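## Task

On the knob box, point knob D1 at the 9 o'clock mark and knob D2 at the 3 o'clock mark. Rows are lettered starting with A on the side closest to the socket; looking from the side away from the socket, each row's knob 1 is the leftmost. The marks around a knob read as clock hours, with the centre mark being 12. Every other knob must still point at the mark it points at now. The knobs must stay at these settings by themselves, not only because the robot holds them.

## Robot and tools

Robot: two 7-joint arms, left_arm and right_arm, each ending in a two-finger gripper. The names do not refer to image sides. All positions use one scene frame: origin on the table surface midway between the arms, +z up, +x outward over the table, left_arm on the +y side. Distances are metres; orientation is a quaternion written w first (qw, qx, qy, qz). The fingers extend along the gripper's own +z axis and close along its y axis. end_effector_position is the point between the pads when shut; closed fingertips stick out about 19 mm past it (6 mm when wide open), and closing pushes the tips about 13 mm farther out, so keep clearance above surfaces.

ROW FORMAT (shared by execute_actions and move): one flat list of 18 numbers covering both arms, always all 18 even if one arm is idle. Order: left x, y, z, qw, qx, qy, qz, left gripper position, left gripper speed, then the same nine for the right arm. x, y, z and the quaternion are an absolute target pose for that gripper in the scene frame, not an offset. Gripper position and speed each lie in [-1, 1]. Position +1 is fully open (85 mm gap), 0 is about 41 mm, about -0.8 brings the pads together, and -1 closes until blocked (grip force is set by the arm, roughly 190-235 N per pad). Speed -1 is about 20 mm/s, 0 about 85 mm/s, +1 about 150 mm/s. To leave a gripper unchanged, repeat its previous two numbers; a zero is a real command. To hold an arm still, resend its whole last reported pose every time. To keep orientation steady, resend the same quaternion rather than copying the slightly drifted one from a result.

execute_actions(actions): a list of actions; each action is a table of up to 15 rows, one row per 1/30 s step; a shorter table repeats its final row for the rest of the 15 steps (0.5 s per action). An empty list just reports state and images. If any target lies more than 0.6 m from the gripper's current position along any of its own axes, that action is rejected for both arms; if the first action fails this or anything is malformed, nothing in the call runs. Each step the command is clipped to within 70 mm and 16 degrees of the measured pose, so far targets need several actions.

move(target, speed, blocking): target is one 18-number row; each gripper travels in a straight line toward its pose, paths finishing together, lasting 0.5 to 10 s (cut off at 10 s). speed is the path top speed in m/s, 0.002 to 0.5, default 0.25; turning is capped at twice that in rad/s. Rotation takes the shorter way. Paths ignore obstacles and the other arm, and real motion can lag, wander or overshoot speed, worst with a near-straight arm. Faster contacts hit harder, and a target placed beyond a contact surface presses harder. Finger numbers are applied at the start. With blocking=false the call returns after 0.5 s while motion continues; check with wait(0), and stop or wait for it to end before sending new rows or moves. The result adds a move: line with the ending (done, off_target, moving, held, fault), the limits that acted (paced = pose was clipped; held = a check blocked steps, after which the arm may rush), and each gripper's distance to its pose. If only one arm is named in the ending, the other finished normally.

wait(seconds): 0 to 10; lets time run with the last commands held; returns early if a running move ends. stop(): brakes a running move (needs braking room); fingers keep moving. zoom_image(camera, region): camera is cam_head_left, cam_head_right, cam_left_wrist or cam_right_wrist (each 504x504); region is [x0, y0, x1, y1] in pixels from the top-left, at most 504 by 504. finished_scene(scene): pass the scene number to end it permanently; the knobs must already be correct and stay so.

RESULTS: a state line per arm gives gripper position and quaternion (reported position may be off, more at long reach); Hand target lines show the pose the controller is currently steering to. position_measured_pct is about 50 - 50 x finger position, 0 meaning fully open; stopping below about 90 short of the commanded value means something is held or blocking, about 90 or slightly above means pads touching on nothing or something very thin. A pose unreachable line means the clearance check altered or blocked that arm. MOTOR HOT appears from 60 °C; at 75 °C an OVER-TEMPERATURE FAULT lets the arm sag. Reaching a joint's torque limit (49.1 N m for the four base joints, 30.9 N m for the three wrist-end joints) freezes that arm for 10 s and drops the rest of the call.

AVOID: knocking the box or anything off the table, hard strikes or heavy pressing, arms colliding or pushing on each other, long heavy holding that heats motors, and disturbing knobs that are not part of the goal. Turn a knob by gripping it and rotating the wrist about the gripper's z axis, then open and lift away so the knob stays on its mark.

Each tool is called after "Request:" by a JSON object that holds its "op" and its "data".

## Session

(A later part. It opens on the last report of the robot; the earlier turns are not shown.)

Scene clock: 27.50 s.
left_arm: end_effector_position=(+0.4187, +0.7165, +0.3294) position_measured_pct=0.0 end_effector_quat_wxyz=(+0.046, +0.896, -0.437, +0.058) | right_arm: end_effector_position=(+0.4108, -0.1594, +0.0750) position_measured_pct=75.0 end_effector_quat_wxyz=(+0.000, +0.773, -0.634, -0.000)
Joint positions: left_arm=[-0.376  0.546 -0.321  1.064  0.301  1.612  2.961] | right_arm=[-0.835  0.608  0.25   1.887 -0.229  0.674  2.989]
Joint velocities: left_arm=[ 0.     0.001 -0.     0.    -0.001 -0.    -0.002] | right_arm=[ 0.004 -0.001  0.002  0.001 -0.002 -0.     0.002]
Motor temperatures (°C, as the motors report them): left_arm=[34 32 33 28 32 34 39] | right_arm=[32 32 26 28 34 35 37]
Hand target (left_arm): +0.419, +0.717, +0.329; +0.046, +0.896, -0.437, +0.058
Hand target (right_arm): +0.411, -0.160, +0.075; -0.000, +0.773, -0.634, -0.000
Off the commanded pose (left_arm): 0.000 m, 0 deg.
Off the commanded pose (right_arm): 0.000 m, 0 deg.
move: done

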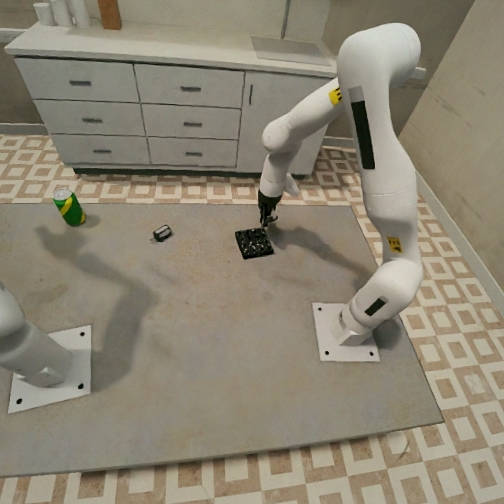

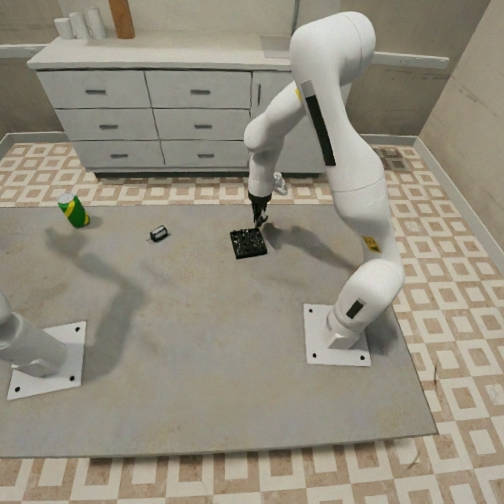

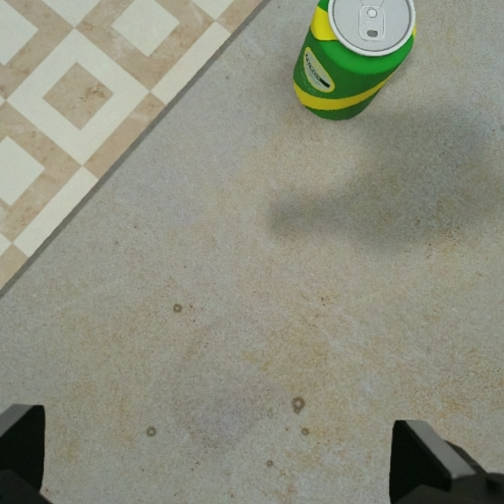

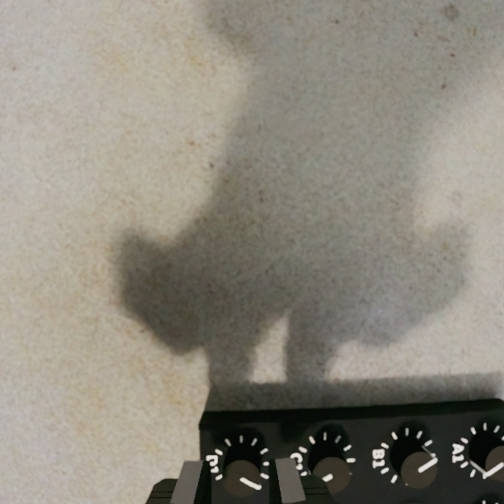

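Request:
{"op": "move", "data": {"target": [0.4187,0.7165,0.3294,0.046,0.896,-0.437,0.058,1,0, 0.4105,-0.1580,0.050,0,0.7733,-0.6341,0,-0.50,-0.6], "speed": 0.06}}

Request:
{"op": "execute_actions", "data": {"actions": [[[0.4187,0.7165,0.3294,0.046,0.896,-0.437,0.058,1,0, 0.4105,-0.1580,0.050,0,0.7733,-0.6341,0,-0.62,-1]]]}}

Scene clock: 29.23 s.
left_arm: end_effector_position=(+0.4187, +0.7165, +0.3294) position_measured_pct=0.0 end_effector_quat_wxyz=(+0.046, +0.896, -0.437, +0.058) | right_arm: end_effector_position=(+0.4105, -0.1579, +0.0502) position_measured_pct=75.0 end_effector_quat_wxyz=(-0.000, +0.773, -0.634, +0.000)
Joint positions: left_arm=[-0.376  0.546 -0.321  1.064  0.301  1.612  2.961] | right_arm=[-0.824  0.658  0.23   1.902 -0.247  0.608  3.001]
Joint velocities: left_arm=[-0.001  0.001 -0.    -0.    -0.     0.     0.001] | right_arm=[ 0.001  0.004  0.     0.001 -0.001 -0.     0.   ]
Motor temperatures (°C, as the motors report them): left_arm=[34 32 33 28 32 34 39] | right_arm=[32 32 26 28 34 35 37]
Hand target (left_arm): +0.419, +0.717, +0.329; +0.046, +0.896, -0.437, +0.058
Hand target (right_arm): +0.410, -0.158, +0.050; +0.000, +0.773, -0.634, -0.000
Off the commanded pose (left_arm): 0.000 m, 0 deg.
Off the commanded pose (right_arm): 0.000 m, 0 deg.
move: done

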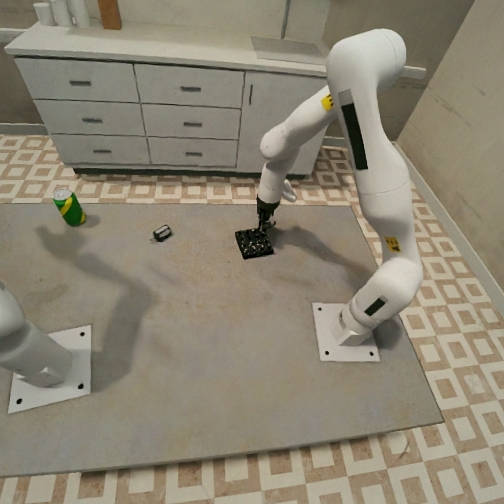

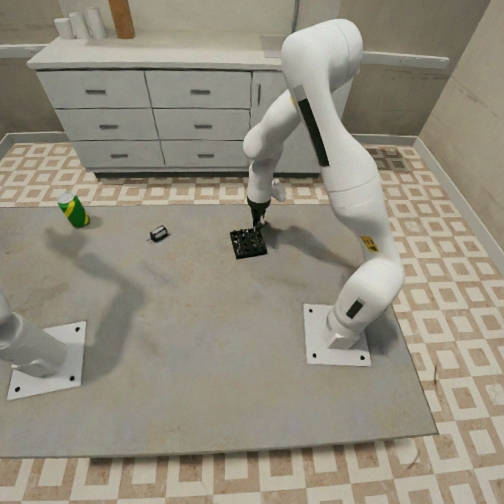

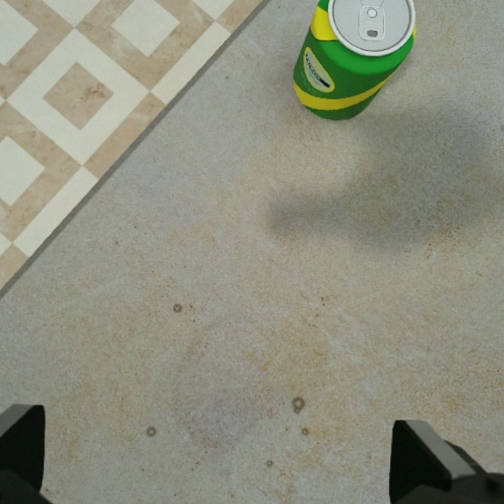

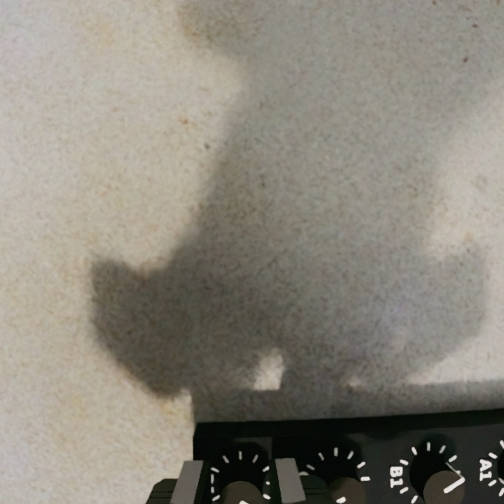

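Scene clock: 29.73 s.
left_arm: end_effector_position=(+0.4187, +0.7165, +0.3294) position_measured_pct=0.0 end_effector_quat_wxyz=(+0.046, +0.896, -0.437, +0.058) | right_arm: end_effector_position=(+0.4104, -0.1580, +0.0500) position_measured_pct=80.2 end_effector_quat_wxyz=(+0.000, +0.773, -0.634, -0.000)
Joint positions: left_arm=[-0.376  0.546 -0.321  1.064  0.301  1.612  2.961] | right_arm=[-0.824  0.659  0.23   1.902 -0.247  0.608  3.001]
Joint velocities: left_arm=[-0.001 -0.    -0.    -0.    -0.     0.001 -0.001] | right_arm=[ 0.001 -0.    -0.     0.     0.    -0.    -0.001]
Motor temperatures (°C, as the motors report them): left_arm=[34 32 33 28 32 34 39] | right_arm=[32 32 26 28 34 35 37]
Hand target (left_arm): +0.419, +0.717, +0.329; +0.046, +0.896, -0.437, +0.058
Hand target (right_arm): +0.410, -0.158, +0.050; -0.000, +0.773, -0.634, -0.000
Off the commanded pose (left_arm): 0.000 m, 0 deg.
Off the commanded pose (right_arm): 0.000 m, 0 deg.

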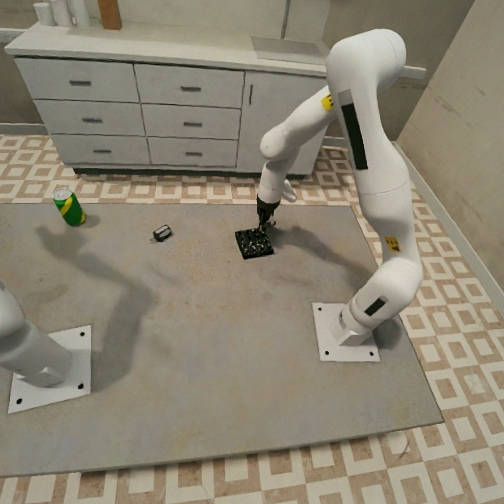

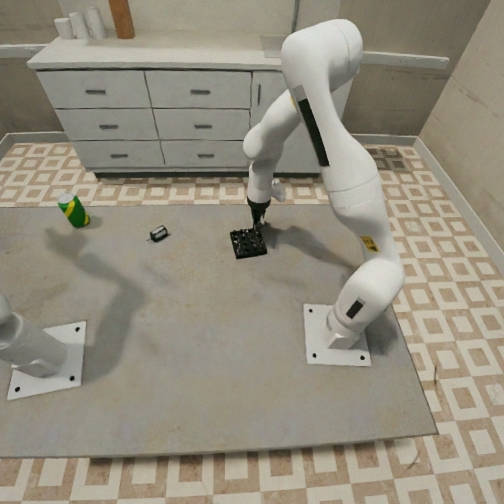

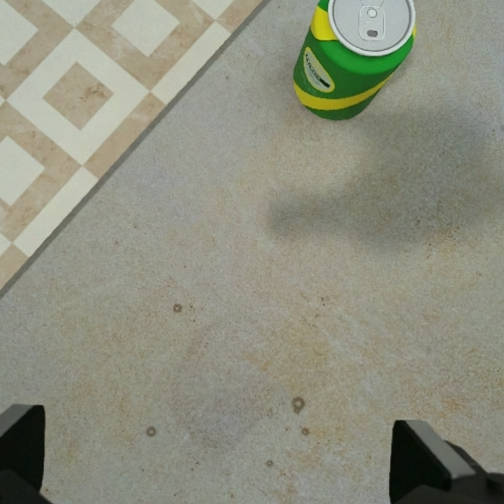

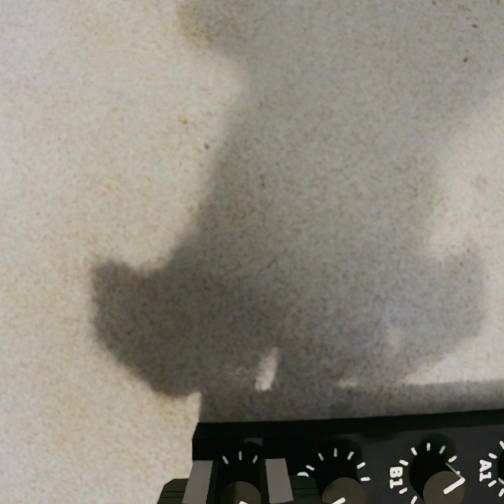

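Request:
{"op": "move", "data": {"target": [0.4187,0.7165,0.3294,0.046,0.896,-0.437,0.058,1,0, 0.4104,-0.1580,0.050,0,0.9358,0.3527,0,-0.62,-1], "speed": 0.4}}

Scene clock: 33.03 s.
left_arm: end_effector_position=(+0.4187, +0.7165, +0.3294) position_measured_pct=0.0 end_effector_quat_wxyz=(+0.046, +0.896, -0.437, +0.058) | right_arm: end_effector_position=(+0.4100, -0.1572, +0.0504) position_measured_pct=80.2 end_effector_quat_wxyz=(-0.001, +0.935, +0.353, +0.000)
Joint positions: left_arm=[-0.376  0.546 -0.321  1.064  0.301  1.612  2.961] | right_arm=[-0.431  0.667 -0.343  1.887  0.351  0.645  4.544]
Joint velocities: left_arm=[-0.    -0.002  0.    -0.001 -0.001  0.     0.001] | right_arm=[ 0.003  0.001 -0.002 -0.    -0.004 -0.     0.003]
Motor temperatures (°C, as the motors report them): left_arm=[34 32 33 28 32 34 39] | right_arm=[32 32 26 28 34 35 37]
Hand target (left_arm): +0.419, +0.717, +0.329; +0.046, +0.896, -0.437, +0.058
Hand target (right_arm): +0.410, -0.157, +0.050; -0.001, +0.936, +0.353, +0.000
Off the commanded pose (left_arm): 0.000 m, 0 deg.
Off the commanded pose (right_arm): 0.001 m, 0 deg.
move: done

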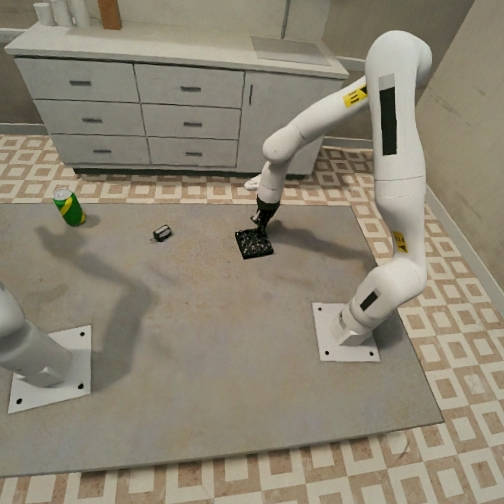

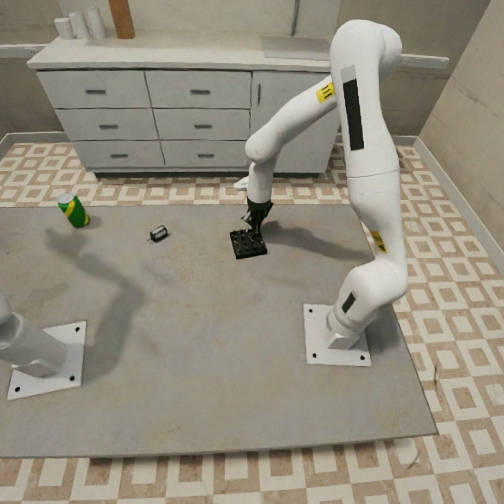

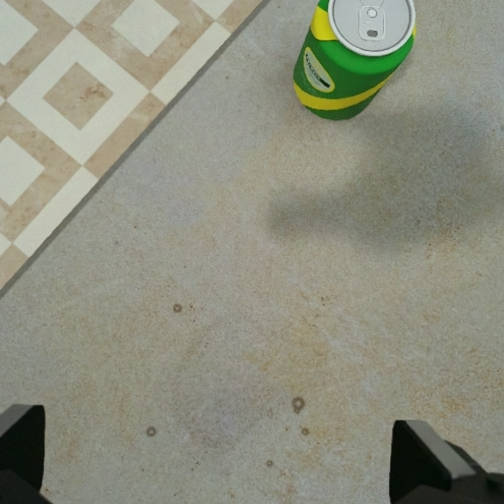

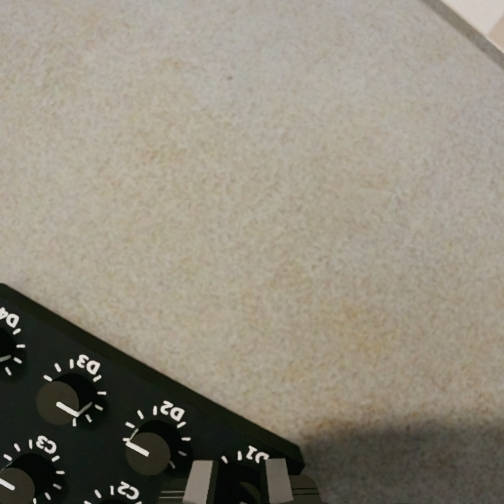

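Request:
{"op": "execute_actions", "data": {"actions": [[[0.4187,0.7165,0.3294,0.046,0.896,-0.437,0.058,1,0, 0.4101,-0.1574,0.0503,0,0.9358,0.3527,0,-0.53,-0.6],[0.4187,0.7165,0.3294,0.046,0.896,-0.437,0.058,1,0, 0.4101,-0.1574,0.0503,0,0.9358,0.3527,0,-0.53,-0.6],[0.4187,0.7165,0.3294,0.046,0.896,-0.437,0.058,1,0, 0.4101,-0.1574,0.0503,0,0.9358,0.3527,0,-0.53,-0.6],[0.4187,0.7165,0.3294,0.046,0.896,-0.437,0.058,1,0, 0.4101,-0.1574,0.0503,0,0.9358,0.3527,0,-0.53,-0.6],[0.4187,0.7165,0.3294,0.046,0.896,-0.437,0.058,1,0, 0.4101,-0.1574,0.0503,0,0.9358,0.3527,0,-0.53,-0.6],[0.4187,0.7165,0.3294,0.046,0.896,-0.437,0.058,1,0, 0.4101,-0.1574,0.0503,0,0.9358,0.3527,0,-0.53,-0.6],[0.4187,0.7165,0.3294,0.046,0.896,-0.437,0.058,1,0, 0.4101,-0.1574,0.0503,0,0.9358,0.3527,0,-0.53,-0.6],[0.4187,0.7165,0.3294,0.046,0.896,-0.437,0.058,1,0, 0.4101,-0.1574,0.0503,0,0.9358,0.3527,0,-0.53,-0.6],[0.4187,0.7165,0.3294,0.046,0.896,-0.437,0.058,1,0, 0.4101,-0.1574,0.051,0,0.9358,0.3527,0,-0.53,-0.6],[0.4187,0.7165,0.3294,0.046,0.896,-0.437,0.058,1,0, 0.4101,-0.1574,0.053,0,0.9358,0.3527,0,-0.53,-0.6],[0.4187,0.7165,0.3294,0.046,0.896,-0.437,0.058,1,0, 0.4101,-0.1574,0.055,0,0.9358,0.3527,0,-0.53,-0.6],[0.4187,0.7165,0.3294,0.046,0.896,-0.437,0.058,1,0, 0.4101,-0.1574,0.058,0,0.9358,0.3527,0,-0.53,-0.6],[0.4187,0.7165,0.3294,0.046,0.896,-0.437,0.058,1,0, 0.4101,-0.1574,0.062,0,0.9358,0.3527,0,-0.53,-0.6],[0.4187,0.7165,0.3294,0.046,0.896,-0.437,0.058,1,0, 0.4101,-0.1574,0.066,0,0.9358,0.3527,0,-0.53,-0.6],[0.4187,0.7165,0.3294,0.046,0.896,-0.437,0.058,1,0, 0.4101,-0.1574,0.070,0,0.9358,0.3527,0,-0.53,-0.6]],[[0.4187,0.7165,0.3294,0.046,0.896,-0.437,0.058,1,0, 0.4101,-0.1574,0.075,0,0.9358,0.3527,0,-0.53,-0.6],[0.4187,0.7165,0.3294,0.046,0.896,-0.437,0.058,1,0, 0.4101,-0.1574,0.080,0,0.9358,0.3527,0,-0.53,-0.6],[0.4187,0.7165,0.3294,0.046,0.896,-0.437,0.058,1,0, 0.409,-0.1574,0.085,0,0.9358,0.3527,0,-0.53,-0.6],[0.4187,0.7165,0.3294,0.046,0.896,-0.437,0.058,1,0, 0.406,-0.158,0.090,0,0.9358,0.3527,0,-0.53,-0.6],[0.4187,0.7165,0.3294,0.046,0.896,-0.437,0.058,1,0, 0.402,-0.159,0.094,0,0.9358,0.3527,0,-0.53,-0.6],[0.4187,0.7165,0.3294,0.046,0.896,-0.437,0.058,1,0, 0.396,-0.160,0.098,0,0.9358,0.3527,0,-0.53,-0.6],[0.4187,0.7165,0.3294,0.046,0.896,-0.437,0.058,1,0, 0.389,-0.161,0.102,0,0.9358,0.3527,0,-0.53,-0.6],[0.4187,0.7165,0.3294,0.046,0.896,-0.437,0.058,1,0, 0.382,-0.162,0.106,0,0.9358,0.3527,0,-0.53,-0.6],[0.4187,0.7165,0.3294,0.046,0.896,-0.437,0.058,1,0, 0.375,-0.163,0.110,0,0.9358,0.3527,0,-0.53,-0.6],[0.4187,0.7165,0.3294,0.046,0.896,-0.437,0.058,1,0, 0.368,-0.164,0.113,0,0.9358,0.3527,0,-0.53,-0.6],[0.4187,0.7165,0.3294,0.046,0.896,-0.437,0.058,1,0, 0.361,-0.165,0.116,0,0.9358,0.3527,0,-0.53,-0.6],[0.4187,0.7165,0.3294,0.046,0.896,-0.437,0.058,1,0, 0.354,-0.166,0.118,0,0.9358,0.3527,0,-0.53,-0.6],[0.4187,0.7165,0.3294,0.046,0.896,-0.437,0.058,1,0, 0.348,-0.167,0.120,0,0.9358,0.3527,0,-0.53,-0.6],[0.4187,0.7165,0.3294,0.046,0.896,-0.437,0.058,1,0, 0.343,-0.168,0.121,0,0.9358,0.3527,0,-0.53,-0.6],[0.4187,0.7165,0.3294,0.046,0.896,-0.437,0.058,1,0, 0.340,-0.168,0.122,0,0.9358,0.3527,0,-0.53,-0.6]]]}}

Request:
{"op": "wait", "data": {"seconds": 0.3}}

Scene clock: 35.27 s.
left_arm: end_effector_position=(+0.4187, +0.7165, +0.3294) position_measured_pct=0.0 end_effector_quat_wxyz=(+0.046, +0.896, -0.437, +0.058) | right_arm: end_effector_position=(+0.3553, -0.1668, +0.1157) position_measured_pct=76.6 end_effector_quat_wxyz=(+0.001, +0.936, +0.353, -0.001)
Joint positions: left_arm=[-0.376  0.546 -0.321  1.064  0.301  1.612  2.961] | right_arm=[-0.419  0.46  -0.412  1.995  0.269  0.742  4.54 ]
Joint velocities: left_arm=[ 0.001  0.001  0.     0.001  0.    -0.001  0.   ] | right_arm=[-0.054 -0.392 -0.124  0.455 -0.132 -0.078 -0.149]
Motor temperatures (°C, as the motors report them): left_arm=[34 32 33 28 32 34 39] | right_arm=[32 32 26 28 34 35 37]
Hand target (left_arm): +0.419, +0.717, +0.329; +0.046, +0.896, -0.437, +0.058
Hand target (right_arm): +0.341, -0.169, +0.121; +0.001, +0.936, +0.353, -0.001
Off the commanded pose (left_arm): 0.000 m, 0 deg.
Off the commanded pose (right_arm): 0.017 m, 0 deg.

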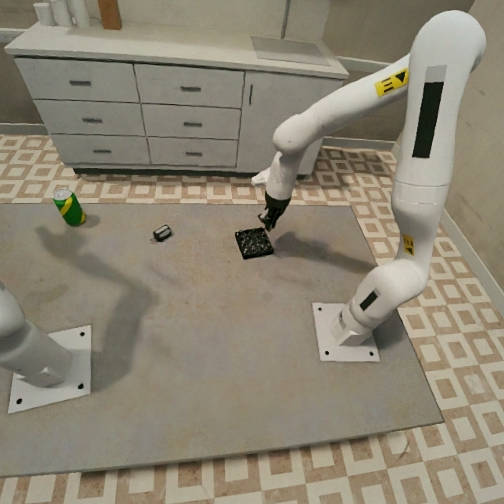

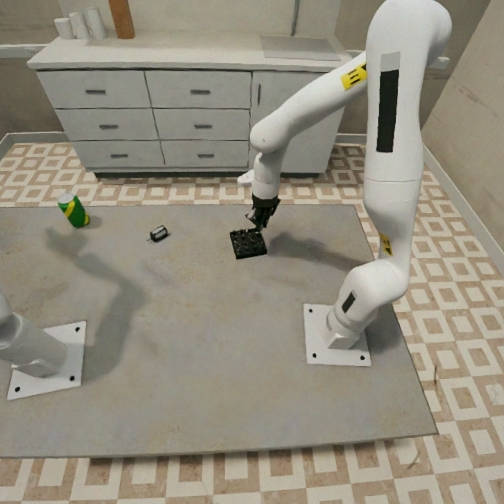

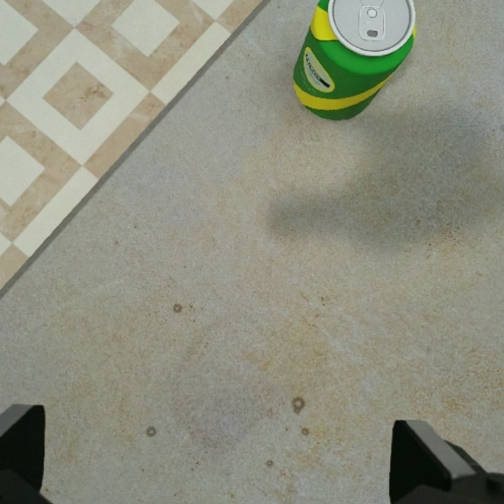

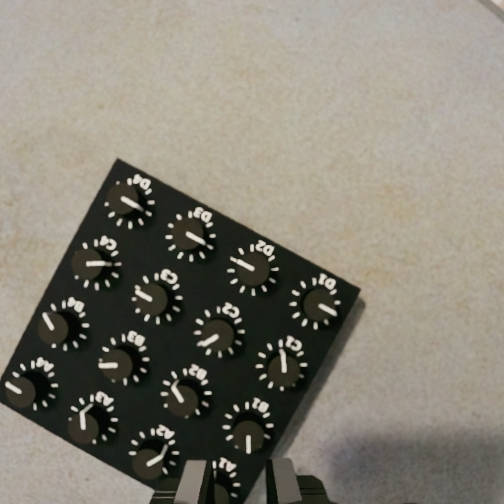

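Scene clock: 35.57 s.
left_arm: end_effector_position=(+0.4187, +0.7165, +0.3294) position_measured_pct=0.0 end_effector_quat_wxyz=(+0.046, +0.896, -0.437, +0.058) | right_arm: end_effector_position=(+0.3408, -0.1690, +0.1201) position_measured_pct=76.6 end_effector_quat_wxyz=(+0.001, +0.936, +0.353, -0.001)
Joint positions: left_arm=[-0.376  0.546 -0.321  1.064  0.301  1.612  2.961] | right_arm=[-0.423  0.429 -0.422  2.032  0.258  0.735  4.527]
Joint velocities: left_arm=[ 0.     0.     0.     0.001 -0.     0.     0.   ] | right_arm=[-0.002 -0.014 -0.001  0.001 -0.    -0.001 -0.002]
Motor temperatures (°C, as the motors report them): left_arm=[34 32 33 28 32 34 39] | right_arm=[32 32 26 28 34 35 37]
Hand target (left_arm): +0.419, +0.717, +0.329; +0.046, +0.896, -0.437, +0.058
Hand target (right_arm): +0.341, -0.169, +0.121; +0.001, +0.936, +0.353, -0.001
Off the commanded pose (left_arm): 0.000 m, 0 deg.
Off the commanded pose (right_arm): 0.002 m, 0 deg.
wait: 0.30 s; no rest

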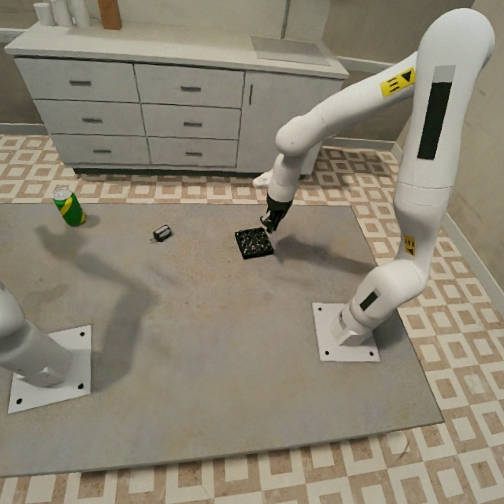

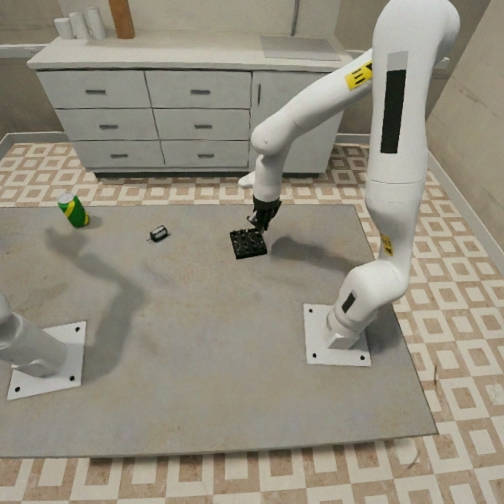

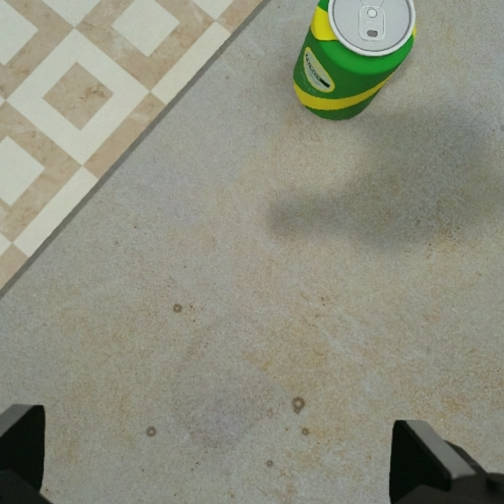

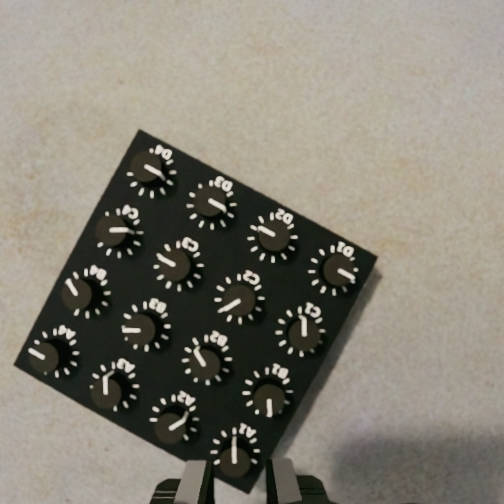

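Request:
{"op": "zoom_image", "data": {"camera": "cam_right_wrist", "region": [180, 170, 390, 380]}}

Region (180, 170, 390, 380) of cam_right_wrist's 504x504 image, scaled by 2.400.

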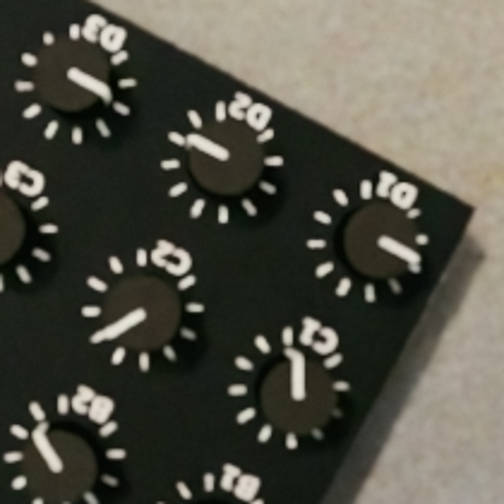

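D1 points to 9 and D2 to 3, and the other knobs haven't moved.

Request:
{"op": "finished_scene", "data": {"scene": 1}}

The scene is finished: the task was done.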